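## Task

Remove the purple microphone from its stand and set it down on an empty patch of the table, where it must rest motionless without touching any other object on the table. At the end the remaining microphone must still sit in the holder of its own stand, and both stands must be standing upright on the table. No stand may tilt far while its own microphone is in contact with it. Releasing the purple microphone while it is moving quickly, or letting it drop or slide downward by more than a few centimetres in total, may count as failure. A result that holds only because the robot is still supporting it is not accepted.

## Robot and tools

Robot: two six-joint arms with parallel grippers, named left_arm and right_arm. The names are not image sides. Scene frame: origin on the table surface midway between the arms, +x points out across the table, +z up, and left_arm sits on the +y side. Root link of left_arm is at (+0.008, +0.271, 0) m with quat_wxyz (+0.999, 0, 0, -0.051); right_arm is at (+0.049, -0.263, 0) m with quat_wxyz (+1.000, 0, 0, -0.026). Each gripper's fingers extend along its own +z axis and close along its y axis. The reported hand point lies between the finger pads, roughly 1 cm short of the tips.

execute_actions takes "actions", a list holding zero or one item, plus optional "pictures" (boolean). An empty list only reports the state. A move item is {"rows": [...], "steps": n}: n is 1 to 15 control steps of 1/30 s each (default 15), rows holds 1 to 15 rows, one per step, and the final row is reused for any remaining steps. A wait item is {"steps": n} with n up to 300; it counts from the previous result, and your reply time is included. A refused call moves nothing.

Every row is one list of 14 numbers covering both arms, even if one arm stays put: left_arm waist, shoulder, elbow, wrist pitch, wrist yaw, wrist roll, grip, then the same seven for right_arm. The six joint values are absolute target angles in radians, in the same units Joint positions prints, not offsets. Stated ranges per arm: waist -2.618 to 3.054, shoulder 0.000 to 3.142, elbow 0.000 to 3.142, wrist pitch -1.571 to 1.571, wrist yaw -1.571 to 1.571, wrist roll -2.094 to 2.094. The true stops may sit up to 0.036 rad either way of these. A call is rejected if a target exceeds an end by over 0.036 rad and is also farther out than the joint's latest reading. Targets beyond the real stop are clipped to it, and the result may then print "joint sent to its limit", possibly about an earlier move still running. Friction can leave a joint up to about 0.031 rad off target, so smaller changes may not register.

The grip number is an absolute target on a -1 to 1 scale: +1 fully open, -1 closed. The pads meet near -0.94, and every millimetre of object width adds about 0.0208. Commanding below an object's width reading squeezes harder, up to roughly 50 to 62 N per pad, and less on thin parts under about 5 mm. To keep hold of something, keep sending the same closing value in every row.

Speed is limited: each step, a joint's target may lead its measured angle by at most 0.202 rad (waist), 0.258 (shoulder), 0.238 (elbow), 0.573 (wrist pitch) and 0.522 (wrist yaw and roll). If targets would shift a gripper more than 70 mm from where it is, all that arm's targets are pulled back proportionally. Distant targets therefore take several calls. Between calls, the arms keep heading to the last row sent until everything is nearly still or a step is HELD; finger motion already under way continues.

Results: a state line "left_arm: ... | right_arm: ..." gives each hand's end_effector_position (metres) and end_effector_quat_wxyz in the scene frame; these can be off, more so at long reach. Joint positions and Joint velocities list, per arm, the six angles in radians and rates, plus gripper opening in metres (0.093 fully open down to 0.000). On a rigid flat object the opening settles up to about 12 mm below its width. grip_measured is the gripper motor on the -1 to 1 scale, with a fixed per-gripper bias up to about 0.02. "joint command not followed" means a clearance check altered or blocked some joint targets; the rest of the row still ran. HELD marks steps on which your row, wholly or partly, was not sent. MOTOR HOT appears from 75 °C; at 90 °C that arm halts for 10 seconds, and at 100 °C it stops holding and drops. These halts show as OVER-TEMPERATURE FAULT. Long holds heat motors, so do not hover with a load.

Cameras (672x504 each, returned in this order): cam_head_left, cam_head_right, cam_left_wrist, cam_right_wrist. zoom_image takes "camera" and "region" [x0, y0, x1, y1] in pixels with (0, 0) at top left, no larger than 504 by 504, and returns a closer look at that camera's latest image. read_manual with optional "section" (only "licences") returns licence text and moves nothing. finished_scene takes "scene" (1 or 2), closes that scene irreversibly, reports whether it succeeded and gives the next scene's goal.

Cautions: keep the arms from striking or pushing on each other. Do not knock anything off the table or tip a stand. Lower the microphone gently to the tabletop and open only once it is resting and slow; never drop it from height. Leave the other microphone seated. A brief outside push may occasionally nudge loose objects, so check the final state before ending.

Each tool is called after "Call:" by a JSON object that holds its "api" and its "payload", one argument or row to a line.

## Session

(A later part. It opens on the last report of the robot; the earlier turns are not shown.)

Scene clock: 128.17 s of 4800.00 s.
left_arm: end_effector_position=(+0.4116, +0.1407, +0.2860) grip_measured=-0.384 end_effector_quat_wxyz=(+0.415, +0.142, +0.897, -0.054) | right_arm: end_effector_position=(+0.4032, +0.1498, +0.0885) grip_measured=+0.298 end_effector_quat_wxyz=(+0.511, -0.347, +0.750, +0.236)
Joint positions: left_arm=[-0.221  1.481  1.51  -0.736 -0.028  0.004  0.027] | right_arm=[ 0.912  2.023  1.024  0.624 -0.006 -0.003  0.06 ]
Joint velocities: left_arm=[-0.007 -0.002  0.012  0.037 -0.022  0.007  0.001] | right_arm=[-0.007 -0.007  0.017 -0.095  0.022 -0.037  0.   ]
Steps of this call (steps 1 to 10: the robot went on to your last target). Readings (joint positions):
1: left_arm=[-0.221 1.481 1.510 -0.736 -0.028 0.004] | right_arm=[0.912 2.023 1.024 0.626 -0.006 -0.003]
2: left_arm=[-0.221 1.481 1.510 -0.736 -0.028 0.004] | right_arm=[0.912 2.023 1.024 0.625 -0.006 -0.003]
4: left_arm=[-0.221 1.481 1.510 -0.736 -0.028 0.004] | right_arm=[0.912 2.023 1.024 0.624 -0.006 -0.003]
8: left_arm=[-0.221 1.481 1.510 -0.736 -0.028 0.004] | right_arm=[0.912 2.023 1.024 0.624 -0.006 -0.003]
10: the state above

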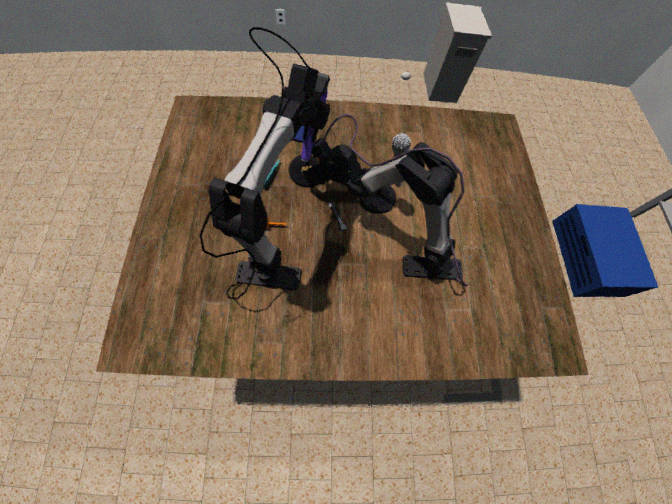

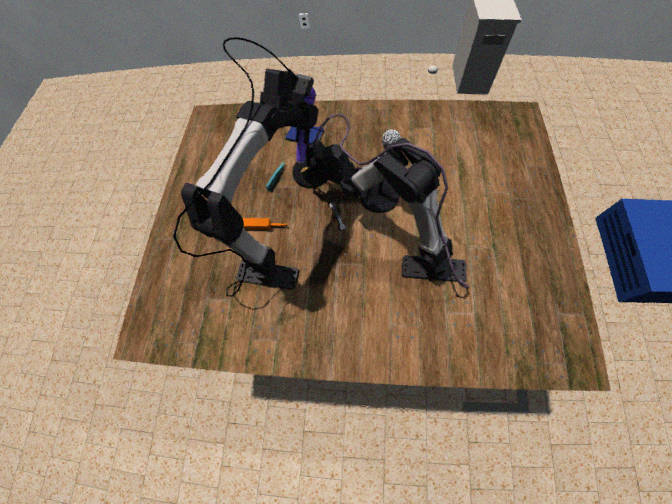

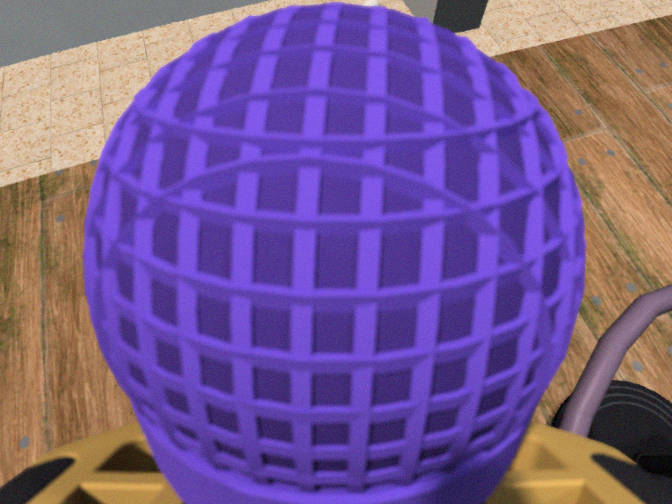

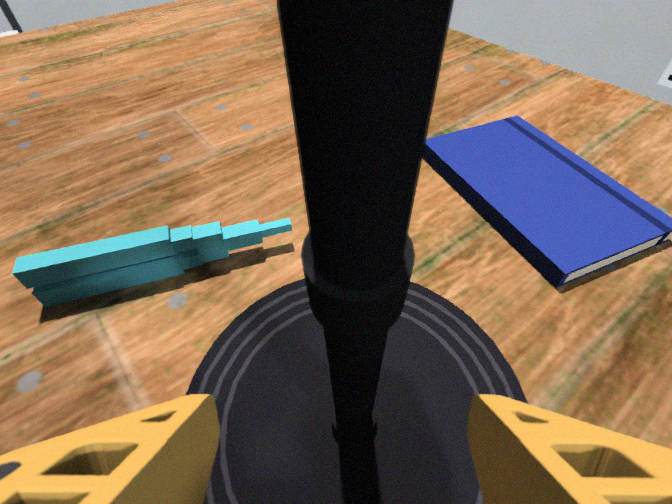

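Likely in range. Close, then pull.

Call:
{"api": "execute_actions", "payload": {
  "actions": [
    {"rows":[[-0.225,1.5,1.51,-0.75,0,0,-0.7,0.905,2.04,1.05,0.62,0,0,-1]],"steps":15}
  ],
  "pictures": false
}}

Call:
{"api": "execute_actions", "payload": {
  "actions": [
    {"rows":[[-0.225,1.38,1.6,-0.6,0,0,-0.7,0.905,2.04,1.05,0.62,0,0,-1]],"steps":15}
  ]
}}

Scene clock: 129.93 s of 4800.00 s.
left_arm: end_effector_position=(+0.4116, +0.1407, +0.2860) grip_measured=-0.384 end_effector_quat_wxyz=(+0.415, +0.142, +0.897, -0.054) | right_arm: end_effector_position=(+0.4037, +0.1493, +0.0884) grip_measured=-0.990 end_effector_quat_wxyz=(+0.511, -0.347, +0.751, +0.235)
Joint positions: left_arm=[-0.221  1.481  1.51  -0.736 -0.028  0.004  0.027] | right_arm=[ 0.911  2.023  1.024  0.623 -0.005 -0.003  0.   ]
Joint velocities: left_arm=[-0.007  0.002 -0.002 -0.066  0.022 -0.051 -0.001] | right_arm=[ 0.002 -0.002 -0.002  0.022  0.022 -0.051  0.   ]
Steps of this call (steps 1 to 15: the robot went on to your last target; steps 16 to 38: nothing new was sent; steps 39 to 53: all 15 steps of this action). Readings (joint positions):
39: left_arm=[-0.221 1.481 1.510 -0.736 -0.028 0.004] | right_arm=[0.912 2.023 1.024 0.624 -0.006 -0.003]
40: left_arm=[-0.221 1.481 1.510 -0.736 -0.028 0.004] | right_arm=[0.912 2.023 1.024 0.624 -0.006 -0.003]
42: left_arm=[-0.221 1.481 1.510 -0.736 -0.028 0.004] | right_arm=[0.912 2.023 1.024 0.624 -0.006 -0.003]
46: left_arm=[-0.221 1.481 1.510 -0.736 -0.028 0.004] | right_arm=[0.911 2.023 1.024 0.623 -0.005 -0.003]
53: the state above

Scene clock: 130.43 s of 4800.00 s.
left_arm: end_effector_position=(+0.4056, +0.1417, +0.2954) grip_measured=-0.384 end_effector_quat_wxyz=(+0.422, +0.142, +0.894, -0.058) | right_arm: end_effector_position=(+0.4037, +0.1493, +0.0883) grip_measured=-0.990 end_effector_quat_wxyz=(+0.511, -0.347, +0.751, +0.235)
Joint positions: left_arm=[-0.221  1.457  1.515 -0.75  -0.022  0.004  0.027] | right_arm=[ 0.911  2.023  1.024  0.623 -0.005 -0.003  0.   ]
Joint velocities: left_arm=[-0.027 -0.002  0.007 -0.037 -0.066 -0.051  0.001] | right_arm=[ 0.007 -0.002 -0.007 -0.11  -0.007 -0.007  0.   ]
Steps of this call (steps 1 to 15: all 15 steps of this action). Readings (joint positions):
1: left_arm=[-0.221 1.476 1.514 -0.733 -0.028 0.004] | right_arm=[0.911 2.023 1.024 0.623 -0.005 -0.003]
2: left_arm=[-0.221 1.472 1.515 -0.736 -0.028 0.004] | right_arm=[0.911 2.023 1.024 0.623 -0.005 -0.003]
4: left_arm=[-0.221 1.464 1.515 -0.746 -0.024 0.004] | right_arm=[0.911 2.023 1.024 0.623 -0.005 -0.003]
8: left_arm=[-0.221 1.457 1.515 -0.749 -0.023 0.004] | right_arm=[0.911 2.023 1.024 0.623 -0.005 -0.003]
15: the state above

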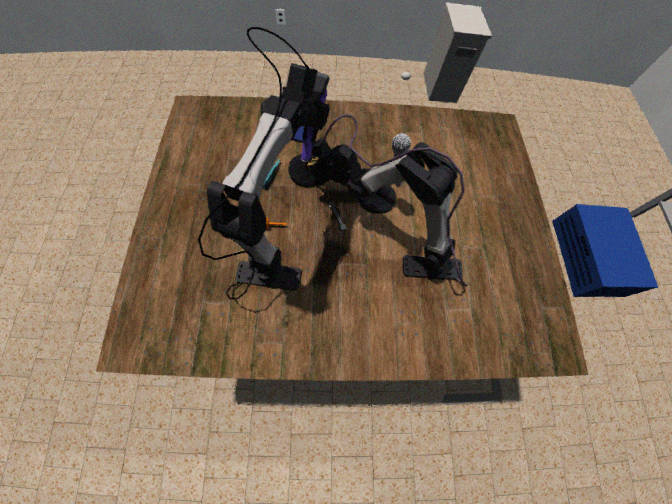

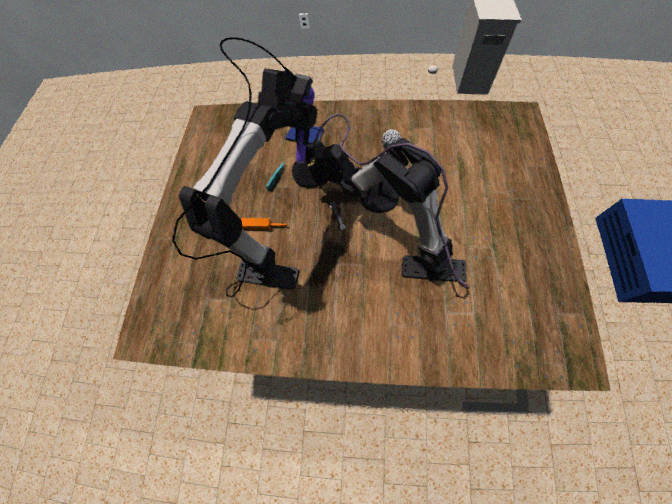

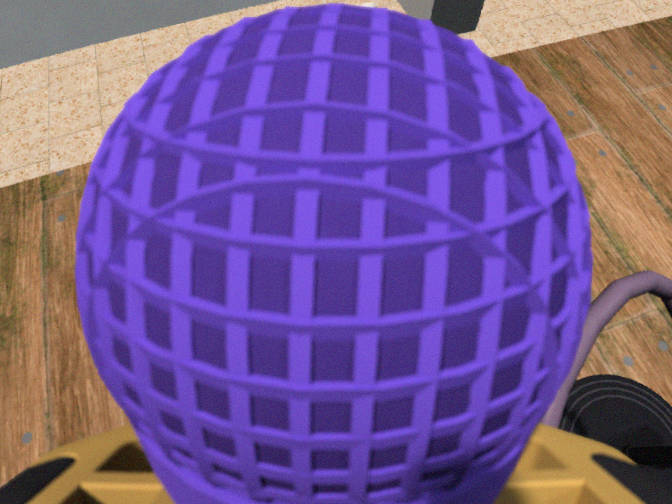

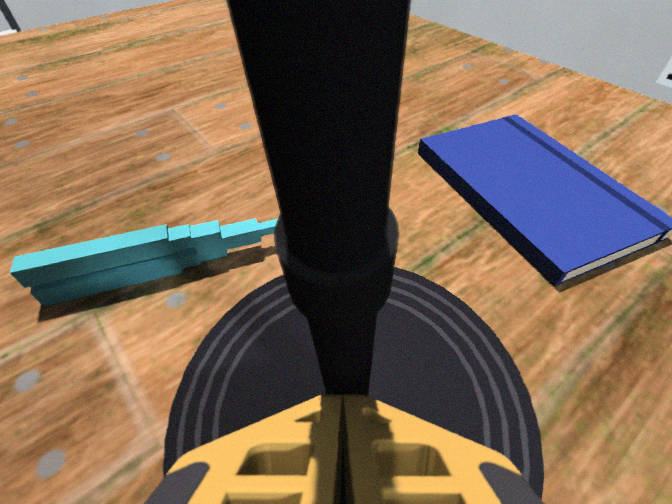

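Call:
{"api": "execute_actions", "payload": {
  "actions": [
    {"rows":[[-0.225,1.49,1.51,-0.74,0,0,-0.7,0.905,2.03,1.03,0.62,0,0,0.3]],"steps":15}
  ],
  "pictures": false
}}

Call:
{"api": "execute_actions", "payload": {
  "actions": [
    {"rows":[[-0.225,1.49,1.51,-0.74,0,0,-0.7,0.905,2.13,1.18,0.59,0,0,0.3]],"steps":15}
  ],
  "pictures": false
}}

Call:
{"api": "execute_actions", "payload": {
  "actions": [
    {"rows":[[-0.225,1.49,1.51,-0.74,0,0,-0.7,0.905,2.13,1.18,0.59,0,0,-1]],"steps":15}
  ],
  "pictures": false
}}

Call:
{"api": "execute_actions", "payload": {
  "actions": [
    {"steps":15}
  ]
}}

Scene clock: 133.83 s of 4800.00 s.
left_arm: end_effector_position=(+0.4104, +0.1401, +0.2862) grip_measured=-0.384 end_effector_quat_wxyz=(+0.413, +0.144, +0.898, -0.056) | right_arm: end_effector_position=(+0.4036, +0.1492, +0.0882) grip_measured=+0.298 end_effector_quat_wxyz=(+0.511, -0.347, +0.751, +0.235)
Joint positions: left_arm=[-0.221  1.481  1.514 -0.745 -0.022  0.005  0.027] | right_arm=[ 0.911  2.023  1.024  0.622 -0.005 -0.003  0.06 ]
Joint velocities: left_arm=[-0.002  0.012  0.012  0.007 -0.022 -0.022  0.   ] | right_arm=[ 0.007 -0.002 -0.012 -0.007 -0.051 -0.066  0.   ]
Steps of this call (steps 1 to 15: the robot went on to your last target; steps 16 to 87: nothing new was sent; steps 88 to 102: all 15 steps of this action). Readings (joint positions):
88: left_arm=[-0.221 1.462 1.514 -0.757 -0.022 0.004] | right_arm=[0.911 2.023 1.024 0.622 -0.005 -0.003]
89: left_arm=[-0.221 1.468 1.514 -0.762 -0.021 0.004] | right_arm=[0.911 2.023 1.024 0.622 -0.005 -0.003]
91: left_arm=[-0.221 1.480 1.514 -0.749 -0.022 0.004] | right_arm=[0.911 2.023 1.024 0.622 -0.005 -0.003]
95: left_arm=[-0.221 1.481 1.514 -0.745 -0.022 0.005] | right_arm=[0.911 2.023 1.024 0.622 -0.005 -0.003]
102: the state above

Scene clock: 134.33 s of 4800.00 s.
left_arm: end_effector_position=(+0.4218, +0.1575, +0.2859) grip_measured=-0.384 end_effector_quat_wxyz=(+0.422, +0.119, +0.898, -0.028) | right_arm: end_effector_position=(+0.4209, +0.1701, +0.0872) grip_measured=+0.298 end_effector_quat_wxyz=(+0.518, -0.346, +0.745, +0.239)
Joint positions: left_arm=[-0.195  1.494  1.514 -0.72  -0.076  0.002  0.027] | right_arm=[ 0.911  2.111  1.141  0.612 -0.008 -0.006  0.06 ]
Joint velocities: left_arm=[-0.002 -0.007 -0.007 -0.066 -0.037  0.007 -0.001] | right_arm=[-0.007 -0.012  0.012 -0.066 -0.022 -0.037  0.   ]
Steps of this call (steps 1 to 15: all 15 steps of this action). Readings (joint positions):
1: left_arm=[-0.221 1.481 1.514 -0.745 -0.022 0.005] | right_arm=[0.911 2.037 1.047 0.611 -0.005 -0.003]
2: left_arm=[-0.219 1.481 1.514 -0.741 -0.041 0.010] | right_arm=[0.911 2.065 1.085 0.609 -0.005 -0.003]
4: left_arm=[-0.200 1.489 1.514 -0.728 -0.065 0.009] | right_arm=[0.911 2.101 1.130 0.612 -0.008 -0.006]
8: left_arm=[-0.195 1.494 1.514 -0.720 -0.075 0.003] | right_arm=[0.911 2.111 1.141 0.612 -0.008 -0.006]
15: the state above

Scene clock: 134.83 s of 4800.00 s.
left_arm: end_effector_position=(+0.4219, +0.1576, +0.2860) grip_measured=-0.384 end_effector_quat_wxyz=(+0.422, +0.118, +0.898, -0.028) | right_arm: end_effector_position=(+0.4224, +0.1689, +0.0870) grip_measured=-0.873 end_effector_quat_wxyz=(+0.520, -0.346, +0.745, +0.235)
Joint positions: left_arm=[-0.195  1.494  1.514 -0.72  -0.077  0.001  0.027] | right_arm=[ 0.91   2.111  1.141  0.613 -0.002 -0.01   0.003]
Joint velocities: left_arm=[-0.002 -0.002 -0.007 -0.007 -0.051 -0.081 -0.   ] | right_arm=[-0.002 -0.007 -0.002 -0.037 -0.022  0.051 -0.001]
Steps of this call (steps 1 to 15: all 15 steps of this action). Readings (joint positions):
1: left_arm=[-0.195 1.494 1.514 -0.720 -0.076 0.002] | right_arm=[0.911 2.111 1.141 0.612 -0.008 -0.006]
2: left_arm=[-0.195 1.494 1.514 -0.720 -0.076 0.002] | right_arm=[0.911 2.111 1.141 0.612 -0.008 -0.006]
4: left_arm=[-0.195 1.494 1.514 -0.720 -0.076 0.002] | right_arm=[0.911 2.111 1.141 0.612 0.000 -0.009]
8: left_arm=[-0.195 1.494 1.514 -0.720 -0.077 0.001] | right_arm=[0.910 2.111 1.141 0.613 -0.002 -0.010]
15: the state above

Scene clock: 135.33 s of 4800.00 s.
left_arm: end_effector_position=(+0.4219, +0.1576, +0.2860) grip_measured=-0.384 end_effector_quat_wxyz=(+0.422, +0.118, +0.898, -0.028) | right_arm: end_effector_position=(+0.4224, +0.1689, +0.0870) grip_measured=-0.873 end_effector_quat_wxyz=(+0.520, -0.346, +0.745, +0.235)
Joint positions: left_arm=[-0.195  1.494  1.514 -0.72  -0.077  0.001  0.027] | right_arm=[ 0.91   2.111  1.141  0.613 -0.002 -0.01   0.003]
Joint velocities: left_arm=[-0.007 -0.012 -0.012  0.081 -0.037 -0.022 -0.   ] | right_arm=[ 0.012  0.002  0.002 -0.022  0.037 -0.037 -0.001]
Steps of this call (steps 1 to 15: the robot went on to your last target). Readings (joint positions):
1: left_arm=[-0.195 1.494 1.514 -0.720 -0.077 0.001] | right_arm=[0.910 2.111 1.141 0.613 -0.002 -0.010]
2: left_arm=[-0.195 1.494 1.514 -0.720 -0.077 0.001] | right_arm=[0.910 2.111 1.141 0.613 -0.002 -0.010]
4: left_arm=[-0.195 1.494 1.514 -0.720 -0.077 0.001] | right_arm=[0.910 2.111 1.141 0.613 -0.002 -0.010]
8: left_arm=[-0.195 1.494 1.514 -0.720 -0.077 0.001] | right_arm=[0.910 2.111 1.141 0.613 -0.002 -0.010]
15: the state above
All arms were judged still, so your last target was given up. Only a new action makes them travel on or press farther. Fingers that are still opening or closing keep moving.

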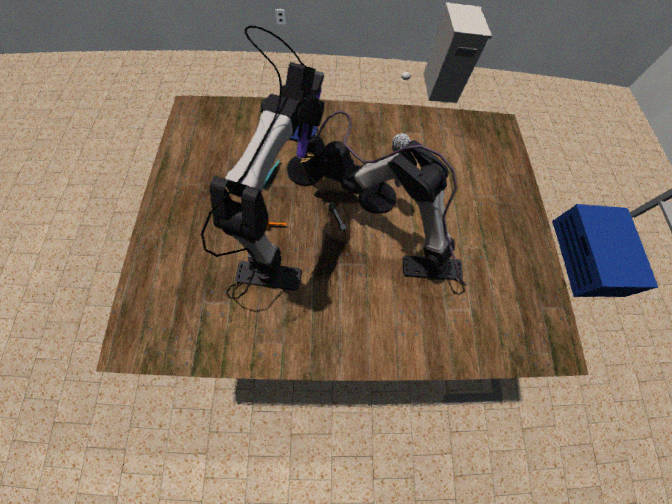

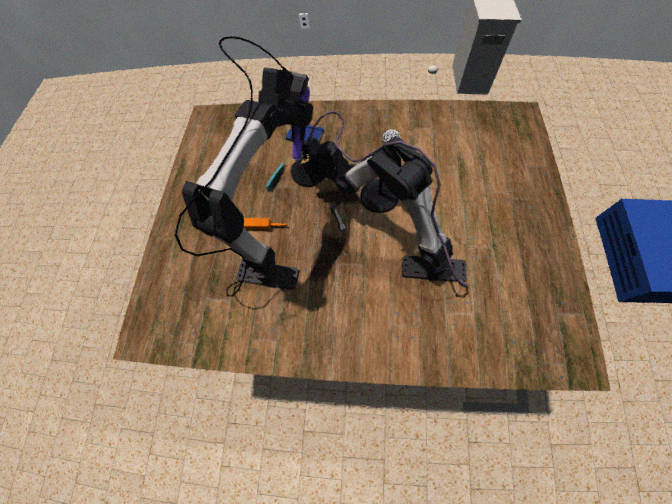

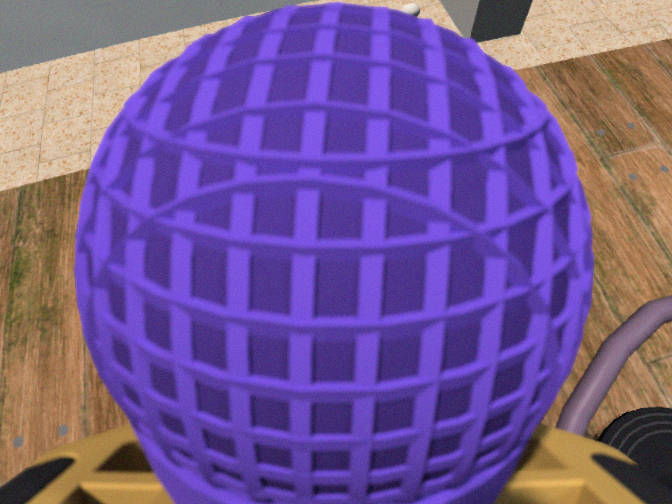

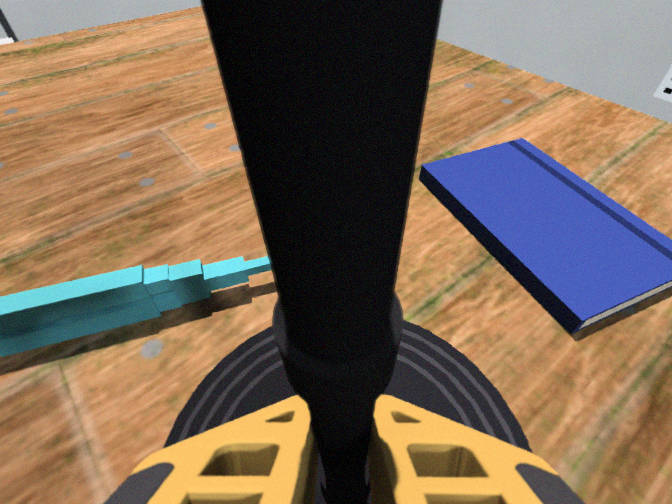

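Gripped the pole (camera pushed it some). Pull.

Call:
{"api": "execute_actions", "payload": {
  "actions": [
    {"rows":[[-0.2,1.38,1.6,-0.6,0,0,-0.7,0.91,2.11,1.14,0.61,0,0,-1]],"steps":15}
  ],
  "pictures": false
}}

Call:
{"api": "execute_actions", "payload": {
  "actions": [
    {"rows":[[-0.2,1.28,1.65,-0.55,0,0,-0.7,0.91,2.11,1.14,0.61,0,0,-1]],"steps":15}
  ]
}}

Scene clock: 137.37 s of 4800.00 s.
left_arm: end_effector_position=(+0.4168, +0.1595, +0.2969) grip_measured=-0.384 end_effector_quat_wxyz=(+0.433, +0.120, +0.893, -0.033) | right_arm: end_effector_position=(+0.4221, +0.1728, +0.0948) grip_measured=-0.873 end_effector_quat_wxyz=(+0.532, -0.347, +0.733, +0.242)
Joint positions: left_arm=[-0.19   1.466  1.516 -0.724 -0.064  0.007  0.027] | right_arm=[ 0.912  2.111  1.141  0.647 -0.009 -0.018  0.003]
Joint velocities: left_arm=[ 0.002 -0.007  0.002 -0.037 -0.007  0.007  0.001] | right_arm=[-0.022 -0.002 -0.002  0.051  0.022  0.007 -0.   ]
Steps of this call (steps 1 to 46: nothing new was sent; steps 47 to 61: all 15 steps of this action). Readings (joint positions):
47: left_arm=[-0.194 1.490 1.516 -0.716 -0.077 0.001] | right_arm=[0.910 2.111 1.141 0.614 -0.002 -0.010]
48: left_arm=[-0.192 1.486 1.516 -0.716 -0.074 0.001] | right_arm=[0.910 2.111 1.141 0.618 -0.002 -0.012]
50: left_arm=[-0.190 1.479 1.516 -0.720 -0.069 0.001] | right_arm=[0.911 2.111 1.141 0.628 -0.004 -0.014]
54: left_arm=[-0.190 1.468 1.516 -0.723 -0.066 0.004] | right_arm=[0.912 2.111 1.141 0.644 -0.008 -0.017]
61: the state above

Scene clock: 137.87 s of 4800.00 s.
left_arm: end_effector_position=(+0.4087, +0.1632, +0.3019) grip_measured=-0.384 end_effector_quat_wxyz=(+0.432, +0.119, +0.893, -0.031) | right_arm: end_effector_position=(+0.4187, +0.1776, +0.0994) grip_measured=-0.873 end_effector_quat_wxyz=(+0.538, -0.355, +0.723, +0.247)
Joint positions: left_arm=[-0.188  1.441  1.516 -0.751 -0.067  0.009  0.027] | right_arm=[ 0.919  2.111  1.141  0.667 -0.02  -0.032  0.003]
Joint velocities: left_arm=[ 0.007 -0.002 -0.012 -0.022 -0.007 -0.022 -0.001] | right_arm=[ 0.012 -0.002 -0.002 -0.095  0.022 -0.066  0.   ]
Steps of this call (steps 1 to 15: all 15 steps of this action). Readings (joint positions):
1: left_arm=[-0.190 1.465 1.516 -0.725 -0.065 0.008] | right_arm=[0.912 2.111 1.141 0.647 -0.009 -0.019]
2: left_arm=[-0.190 1.463 1.516 -0.728 -0.066 0.008] | right_arm=[0.913 2.111 1.141 0.648 -0.010 -0.022]
4: left_arm=[-0.189 1.458 1.516 -0.734 -0.066 0.008] | right_arm=[0.914 2.111 1.141 0.652 -0.011 -0.025]
8: left_arm=[-0.188 1.448 1.516 -0.744 -0.066 0.008] | right_arm=[0.918 2.111 1.141 0.661 -0.016 -0.028]
15: the state above

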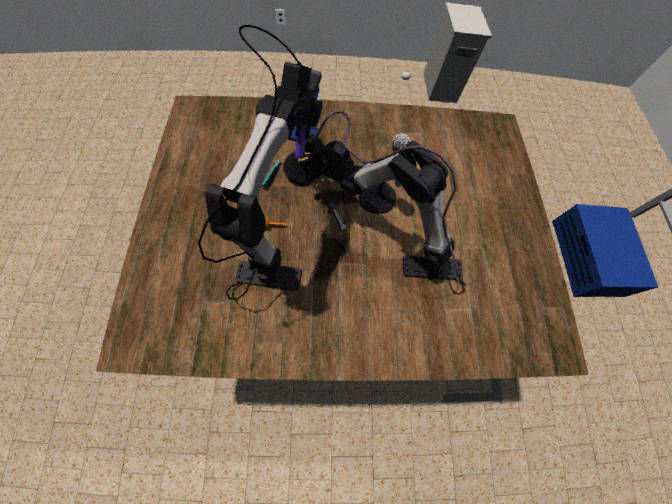

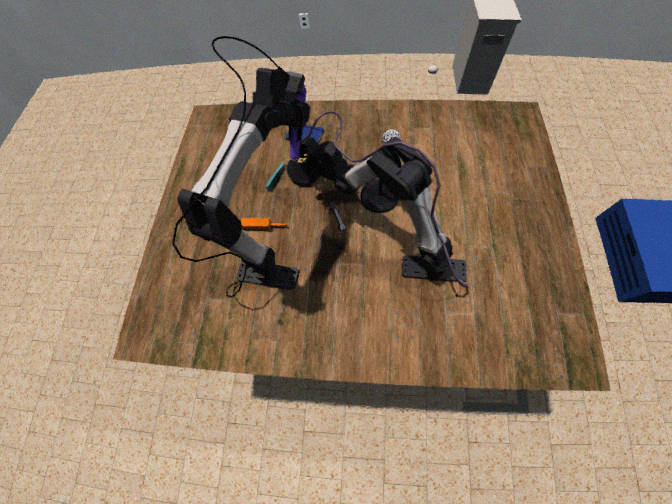

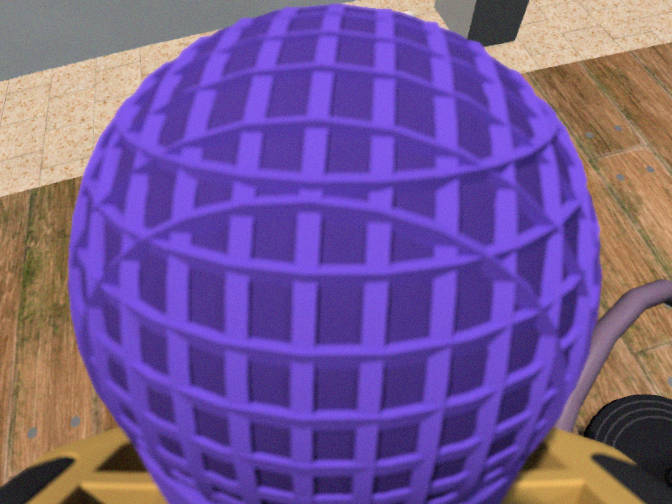

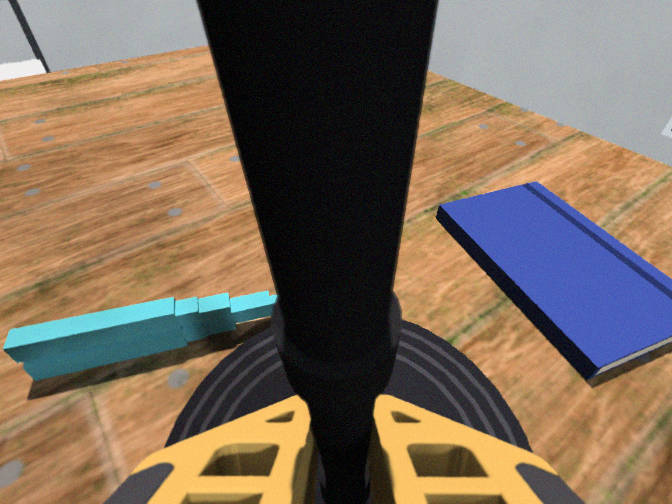

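Call:
{"api": "execute_actions", "payload": {
  "actions": [
    {"rows":[[-0.19,1.44,1.68,-0.7,0,0,-0.7,0.91,2.18,1.14,0.4,0,0,-1]],"steps":15}
  ],
  "pictures": false
}}

Call:
{"api": "execute_actions", "payload": {
  "actions": [
    {"rows":[[-0.19,1.42,1.72,-0.6,0,0,-0.7,0.91,2.18,1.14,0.4,0,0,-1]],"steps":15}
  ]
}}

Scene clock: 139.93 s of 4800.00 s.
left_arm: end_effector_position=(+0.4165, +0.1654, +0.2934) grip_measured=-0.384 end_effector_quat_wxyz=(+0.403, +0.115, +0.907, -0.027) | right_arm: end_effector_position=(+0.4172, +0.1748, +0.0840) grip_measured=-0.873 end_effector_quat_wxyz=(+0.517, -0.358, +0.740, +0.239)
Joint positions: left_arm=[-0.176  1.508  1.589 -0.822 -0.062  0.003  0.027] | right_arm=[ 0.919  2.122  1.146  0.617 -0.016 -0.023  0.003]
Joint velocities: left_arm=[-0.002 -0.007 -0.002 -0.037  0.022 -0.051 -0.001] | right_arm=[-0.007 -0.002 -0.007  0.007 -0.007  0.037  0.   ]
Steps of this call (steps 1 to 15: the robot went on to your last target; steps 16 to 47: nothing new was sent; steps 48 to 62: all 15 steps of this action). Readings (joint positions):
48: left_arm=[-0.187 1.449 1.533 -0.770 -0.066 0.009] | right_arm=[0.919 2.113 1.141 0.658 -0.021 -0.035]
49: left_arm=[-0.184 1.465 1.557 -0.793 -0.064 0.009] | right_arm=[0.919 2.113 1.141 0.652 -0.021 -0.032]
51: left_arm=[-0.181 1.492 1.582 -0.813 -0.063 0.008] | right_arm=[0.919 2.116 1.141 0.631 -0.018 -0.025]
55: left_arm=[-0.176 1.508 1.589 -0.821 -0.062 0.004] | right_arm=[0.919 2.122 1.146 0.618 -0.016 -0.022]
62: the state above

Scene clock: 140.43 s of 4800.00 s.
left_arm: end_effector_position=(+0.4165, +0.1656, +0.2934) grip_measured=-0.384 end_effector_quat_wxyz=(+0.403, +0.115, +0.907, -0.027) | right_arm: end_effector_position=(+0.4172, +0.1748, +0.0840) grip_measured=-0.873 end_effector_quat_wxyz=(+0.517, -0.358, +0.740, +0.239)
Joint positions: left_arm=[-0.176  1.508  1.589 -0.822 -0.063  0.003  0.027] | right_arm=[ 0.919  2.122  1.146  0.617 -0.016 -0.023  0.003]
Joint velocities: left_arm=[ 0.002 -0.002 -0.007  0.037 -0.051 -0.125 -0.   ] | right_arm=[-0.002 -0.012  0.002  0.022 -0.007 -0.007 -0.   ]
Steps of this call (steps 1 to 15: all 15 steps of this action). Readings (joint positions):
1: left_arm=[-0.176 1.508 1.589 -0.822 -0.063 0.003] | right_arm=[0.919 2.122 1.146 0.617 -0.016 -0.023]
2: left_arm=[-0.176 1.508 1.589 -0.822 -0.063 0.003] | right_arm=[0.919 2.122 1.146 0.617 -0.016 -0.023]
4: left_arm=[-0.176 1.508 1.589 -0.822 -0.063 0.003] | right_arm=[0.919 2.122 1.146 0.617 -0.016 -0.023]
8: left_arm=[-0.176 1.508 1.589 -0.822 -0.063 0.003] | right_arm=[0.919 2.122 1.146 0.617 -0.016 -0.023]
15: the state above

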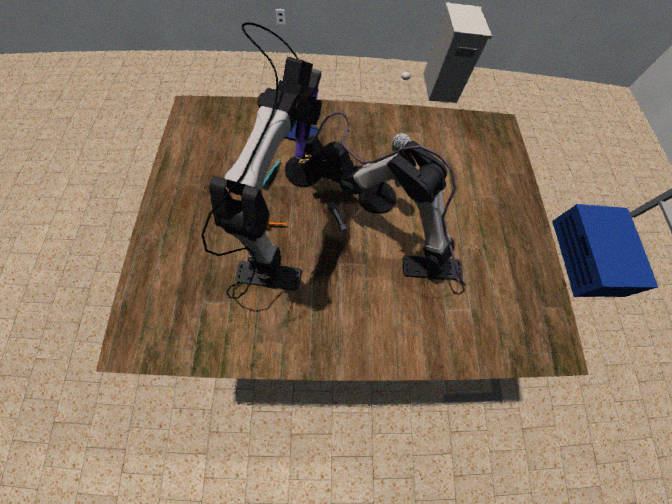

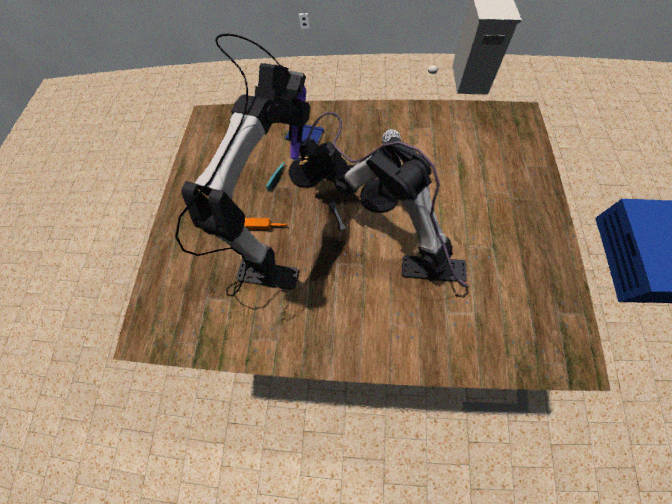

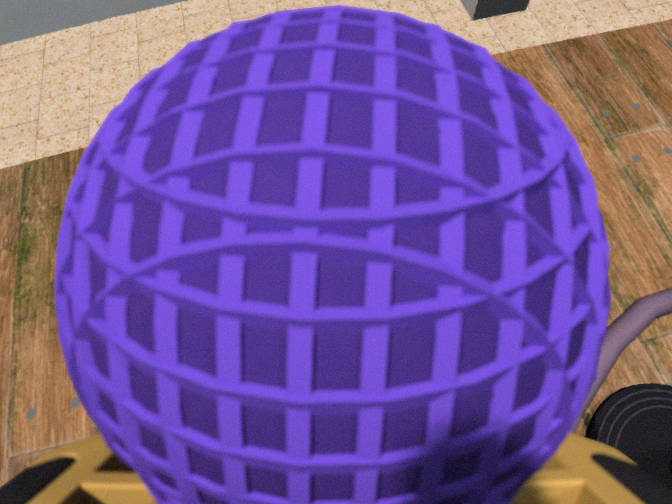

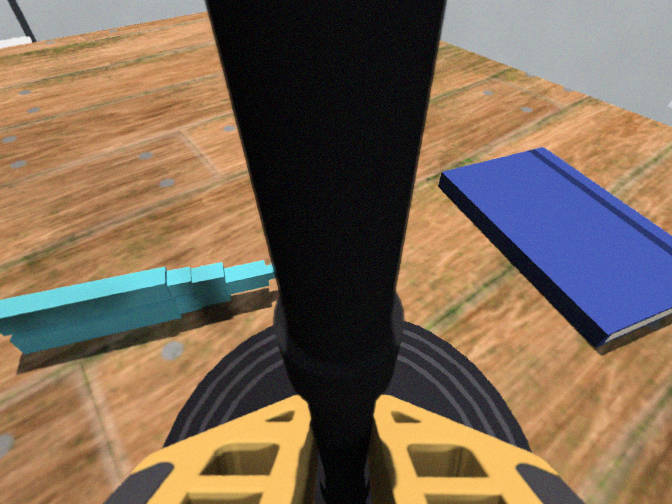

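Call:
{"api": "execute_actions", "payload": {
  "actions": [
    {"rows":[[-0.18,1.35,1.55,-0.8,0,0,-0.7,0.91,2.2,1.14,0.4,0,0,-1]],"steps":15}
  ],
  "pictures": false
}}

Call:
{"api": "execute_actions", "payload": {
  "actions": [
    {"rows":[[-0.18,1.25,1.5,-0.8,0,0,-0.7,0.91,2.2,1.14,0.4,0,0,-1]],"steps":15}
  ]
}}

Scene clock: 147.30 s of 4800.00 s.
left_arm: end_effector_position=(+0.3965, +0.1775, +0.2952) grip_measured=-0.384 end_effector_quat_wxyz=(+0.403, +0.103, +0.909, -0.025) | right_arm: end_effector_position=(+0.4121, +0.1806, +0.0859) grip_measured=-0.873 end_effector_quat_wxyz=(+0.524, -0.375, +0.727, +0.237)
Joint positions: left_arm=[-0.162  1.428  1.527 -0.839 -0.066 -0.008  0.027] | right_arm=[ 0.931  2.125  1.146  0.634 -0.022 -0.059  0.003]
Joint velocities: left_arm=[-0.002 -0.017 -0.002  0.066 -0.037 -0.037 -0.   ] | right_arm=[-0.032 -0.002  0.012 -0.022 -0.051 -0.037 -0.   ]
Steps of this call (steps 1 to 15: the robot went on to your last target; steps 16 to 100: nothing new was sent; then 3.03 s passed at rest; steps 101 to 115: all 15 steps of this action). Readings (joint positions):
101: left_arm=[-0.175 1.498 1.576 -0.818 -0.062 0.003] | right_arm=[0.919 2.122 1.146 0.617 -0.016 -0.024]
102: left_arm=[-0.173 1.480 1.557 -0.813 -0.062 0.002] | right_arm=[0.920 2.123 1.146 0.619 -0.018 -0.026]
104: left_arm=[-0.164 1.444 1.535 -0.826 -0.064 -0.003] | right_arm=[0.926 2.123 1.146 0.626 -0.020 -0.044]
108: left_arm=[-0.162 1.428 1.527 -0.839 -0.066 -0.008] | right_arm=[0.931 2.125 1.146 0.634 -0.022 -0.059]
115: the state above

Scene clock: 147.80 s of 4800.00 s.
left_arm: end_effector_position=(+0.3748, +0.1884, +0.2974) grip_measured=-0.384 end_effector_quat_wxyz=(+0.406, +0.096, +0.908, -0.016) | right_arm: end_effector_position=(+0.4001, +0.1920, +0.0881) grip_measured=-0.873 end_effector_quat_wxyz=(+0.526, -0.401, +0.708, +0.248)
Joint positions: left_arm=[-0.157  1.342  1.463 -0.857 -0.085 -0.011  0.027] | right_arm=[ 0.949  2.13   1.146  0.654 -0.056 -0.093  0.003]
Joint velocities: left_arm=[-0.012 -0.002 -0.007  0.022 -0.007 -0.007 -0.001] | right_arm=[ 0.002 -0.007 -0.002 -0.066  0.007  0.007 -0.001]
Steps of this call (steps 1 to 15: all 15 steps of this action). Readings (joint positions):
1: left_arm=[-0.162 1.417 1.515 -0.831 -0.066 -0.008] | right_arm=[0.931 2.125 1.146 0.634 -0.023 -0.060]
2: left_arm=[-0.161 1.399 1.496 -0.823 -0.069 -0.009] | right_arm=[0.932 2.125 1.146 0.636 -0.025 -0.069]
4: left_arm=[-0.159 1.363 1.474 -0.832 -0.074 -0.010] | right_arm=[0.937 2.125 1.146 0.647 -0.031 -0.087]
8: left_arm=[-0.157 1.342 1.465 -0.855 -0.083 -0.010] | right_arm=[0.949 2.126 1.146 0.652 -0.051 -0.093]
15: the state above

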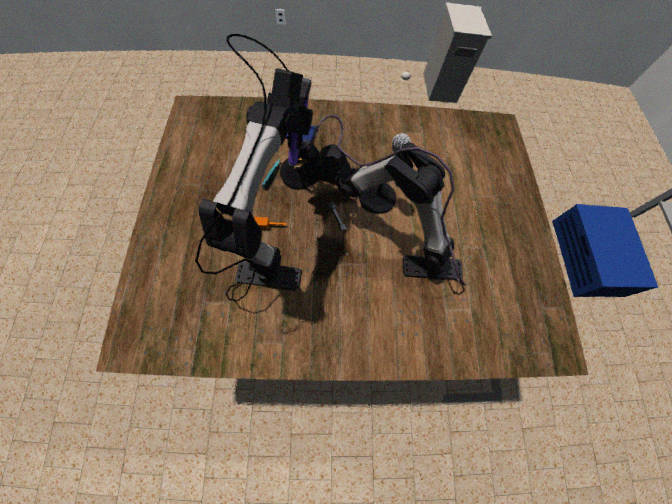

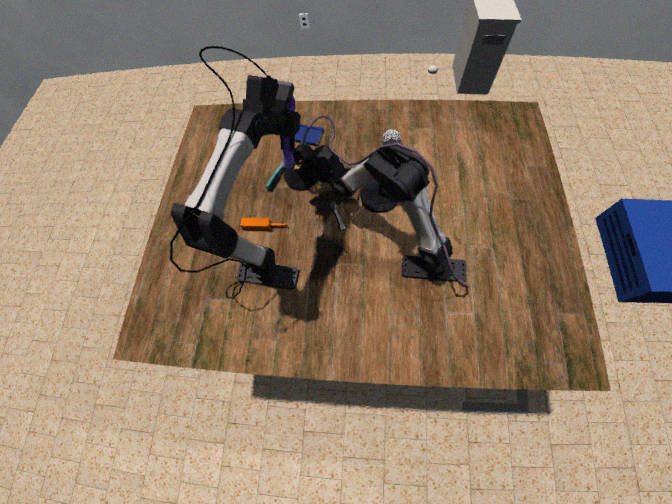

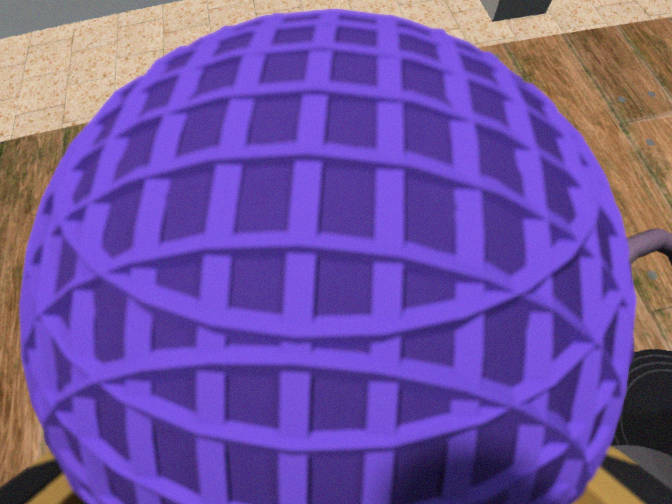

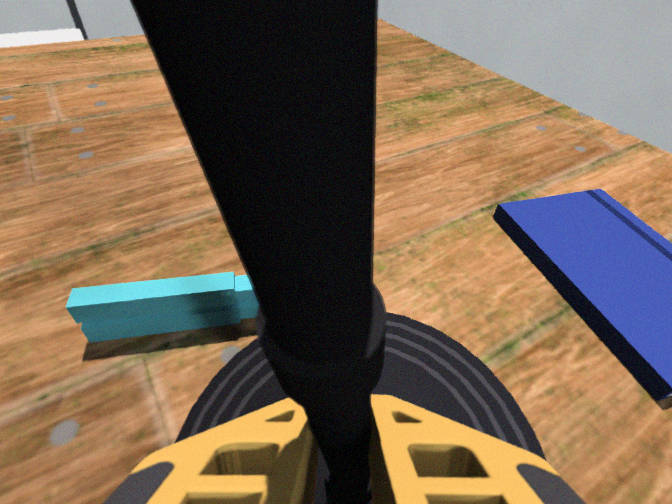

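Call:
{"api": "execute_actions", "payload": {
  "actions": [
    {"rows":[[-0.16,1.25,1.42,-0.8,0,0,-0.7,0.82,2.2,1.14,0.45,0.25,0.1,-1]],"steps":15}
  ],
  "pictures": false
}}

Call:
{"api": "execute_actions", "payload": {
  "actions": [
    {"rows":[[-0.16,1.17,1.38,-0.8,0,0,-0.7,0.8,2.2,1.14,0.45,0.3,0.1,-1]],"steps":15}
  ]
}}

Scene clock: 149.97 s of 4800.00 s.
left_arm: end_effector_position=(+0.3784, +0.1864, +0.2971) grip_measured=-0.384 end_effector_quat_wxyz=(+0.425, +0.099, +0.899, -0.025) | right_arm: end_effector_position=(+0.4124, +0.1838, +0.0908) grip_measured=-0.873 end_effector_quat_wxyz=(+0.542, -0.376, +0.717, +0.225)
Joint positions: left_arm=[-0.15   1.322  1.414 -0.786 -0.063 -0.002  0.027] | right_arm=[ 0.945  2.13   1.146  0.668  0.015 -0.085  0.003]
Joint velocities: left_arm=[-0.002  0.012 -0.012  0.11   0.022 -0.022  0.001] | right_arm=[-0.017 -0.007 -0.022  0.037  0.037  0.007  0.001]
Steps of this call (steps 1 to 15: the robot went on to your last target; steps 16 to 50: nothing new was sent; steps 51 to 65: all 15 steps of this action). Readings (joint positions):
51: left_arm=[-0.155 1.339 1.451 -0.846 -0.082 -0.011] | right_arm=[0.947 2.130 1.146 0.660 -0.047 -0.089]
52: left_arm=[-0.153 1.332 1.437 -0.827 -0.077 -0.011] | right_arm=[0.947 2.130 1.146 0.661 -0.041 -0.085]
54: left_arm=[-0.151 1.323 1.424 -0.811 -0.073 -0.010] | right_arm=[0.947 2.130 1.146 0.664 -0.027 -0.084]
58: left_arm=[-0.150 1.322 1.417 -0.795 -0.067 -0.006] | right_arm=[0.945 2.130 1.146 0.667 -0.004 -0.084]
65: the state above

Scene clock: 150.47 s of 4800.00 s.
left_arm: end_effector_position=(+0.3648, +0.1910, +0.2997) grip_measured=-0.384 end_effector_quat_wxyz=(+0.434, +0.097, +0.895, -0.026) | right_arm: end_effector_position=(+0.4234, +0.1766, +0.0965) grip_measured=-0.873 end_effector_quat_wxyz=(+0.564, -0.377, +0.708, +0.195)
Joint positions: left_arm=[-0.147  1.257  1.363 -0.778 -0.063 -0.002  0.027] | right_arm=[ 0.935  2.13   1.146  0.692  0.058 -0.139  0.003]
Joint velocities: left_arm=[-0.002 -0.007 -0.007  0.066 -0.007  0.022 -0.001] | right_arm=[-0.007  0.007  0.022 -0.007  0.022 -0.081 -0.001]
Steps of this call (steps 1 to 15: all 15 steps of this action). Readings (joint positions):
1: left_arm=[-0.150 1.313 1.405 -0.779 -0.063 -0.002] | right_arm=[0.945 2.130 1.146 0.669 0.018 -0.087]
2: left_arm=[-0.150 1.297 1.389 -0.773 -0.064 -0.001] | right_arm=[0.945 2.130 1.146 0.672 0.019 -0.090]
4: left_arm=[-0.147 1.269 1.371 -0.775 -0.065 -0.002] | right_arm=[0.945 2.130 1.146 0.682 0.021 -0.102]
8: left_arm=[-0.147 1.257 1.363 -0.778 -0.063 -0.002] | right_arm=[0.938 2.130 1.146 0.691 0.044 -0.129]
15: the state above

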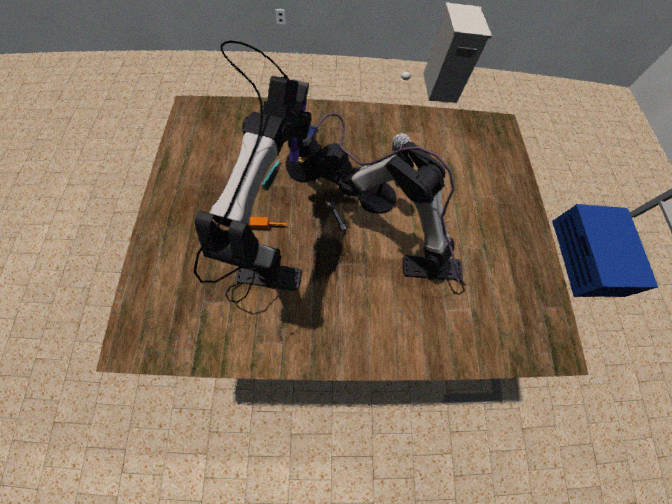

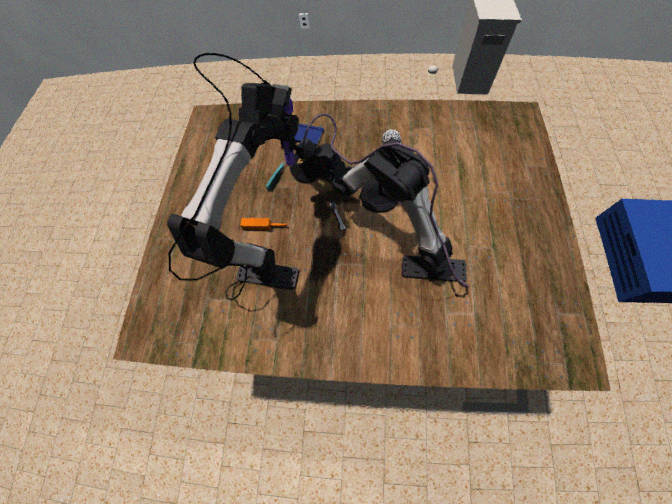

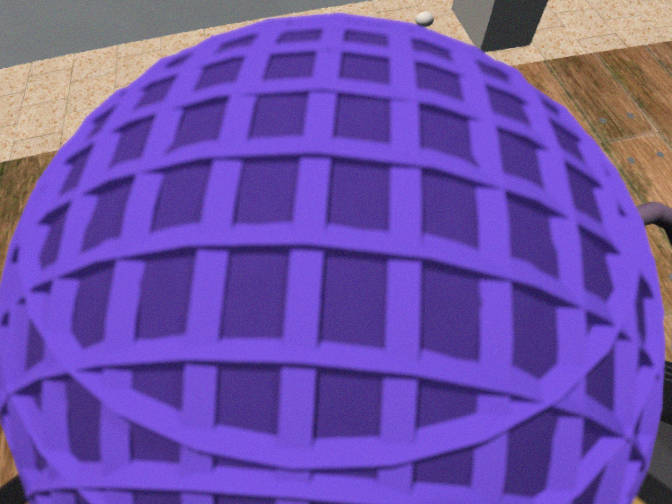

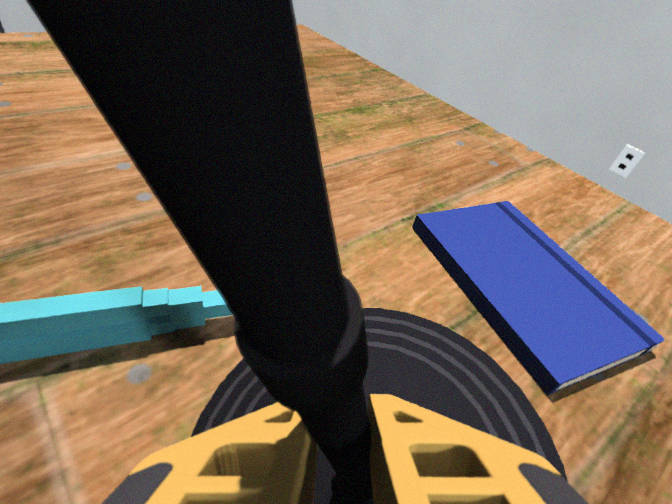

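Call:
{"api": "execute_actions", "payload": {
  "actions": []
}}

Scene clock: 155.30 s of 4800.00 s.
left_arm: end_effector_position=(+0.3648, +0.1909, +0.2997) grip_measured=-0.384 end_effector_quat_wxyz=(+0.434, +0.097, +0.895, -0.027) | right_arm: end_effector_position=(+0.4237, +0.1764, +0.0966) grip_measured=-0.873 end_effector_quat_wxyz=(+0.565, -0.377, +0.708, +0.194)
Joint positions: left_arm=[-0.147  1.257  1.363 -0.778 -0.062 -0.002  0.027] | right_arm=[ 0.935  2.13   1.146  0.693  0.06  -0.14   0.003]
Joint velocities: left_arm=[-0.002 -0.002  0.002  0.095 -0.081 -0.095 -0.   ] | right_arm=[-0.012  0.007 -0.017 -0.037 -0.007  0.066  0.   ]
Steps of this call (steps 1 to 15: the robot went on to your last target; steps 16 to 100: nothing new was sent; then 1.50 s passed at rest). Readings (joint positions):
1: left_arm=[-0.147 1.257 1.363 -0.778 -0.062 -0.002] | right_arm=[0.935 2.130 1.146 0.692 0.059 -0.139]
2: left_arm=[-0.147 1.257 1.363 -0.778 -0.062 -0.002] | right_arm=[0.935 2.130 1.146 0.692 0.059 -0.139]
4: left_arm=[-0.147 1.257 1.363 -0.778 -0.062 -0.002] | right_arm=[0.935 2.130 1.146 0.693 0.060 -0.139]
8: left_arm=[-0.147 1.257 1.363 -0.778 -0.062 -0.002] | right_arm=[0.935 2.130 1.146 0.693 0.060 -0.140]
100: the state above
All arms were judged still, so your last target was given up. Only a new action makes them travel on or press farther. Fingers that are still opening or closing keep moving.

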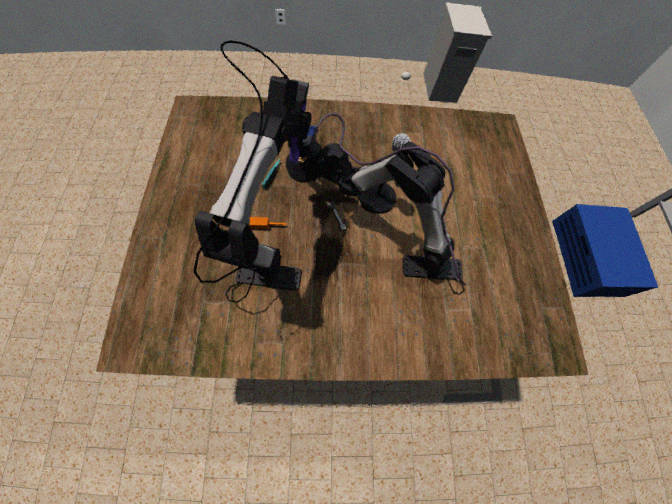

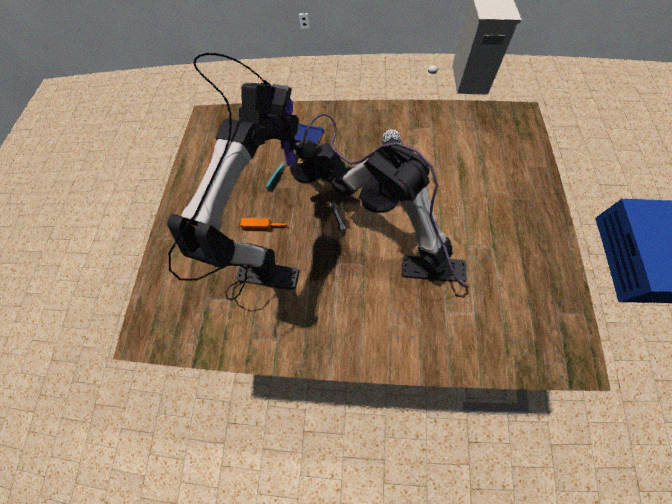

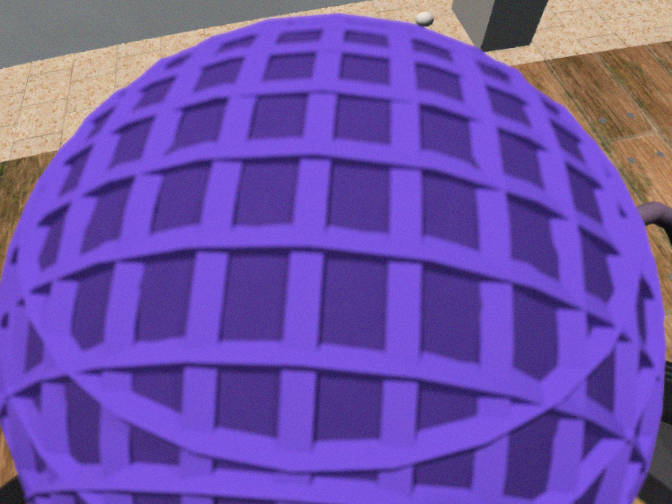

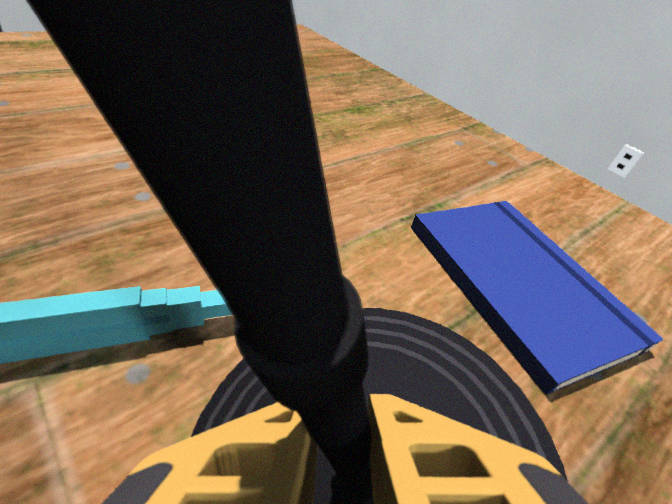

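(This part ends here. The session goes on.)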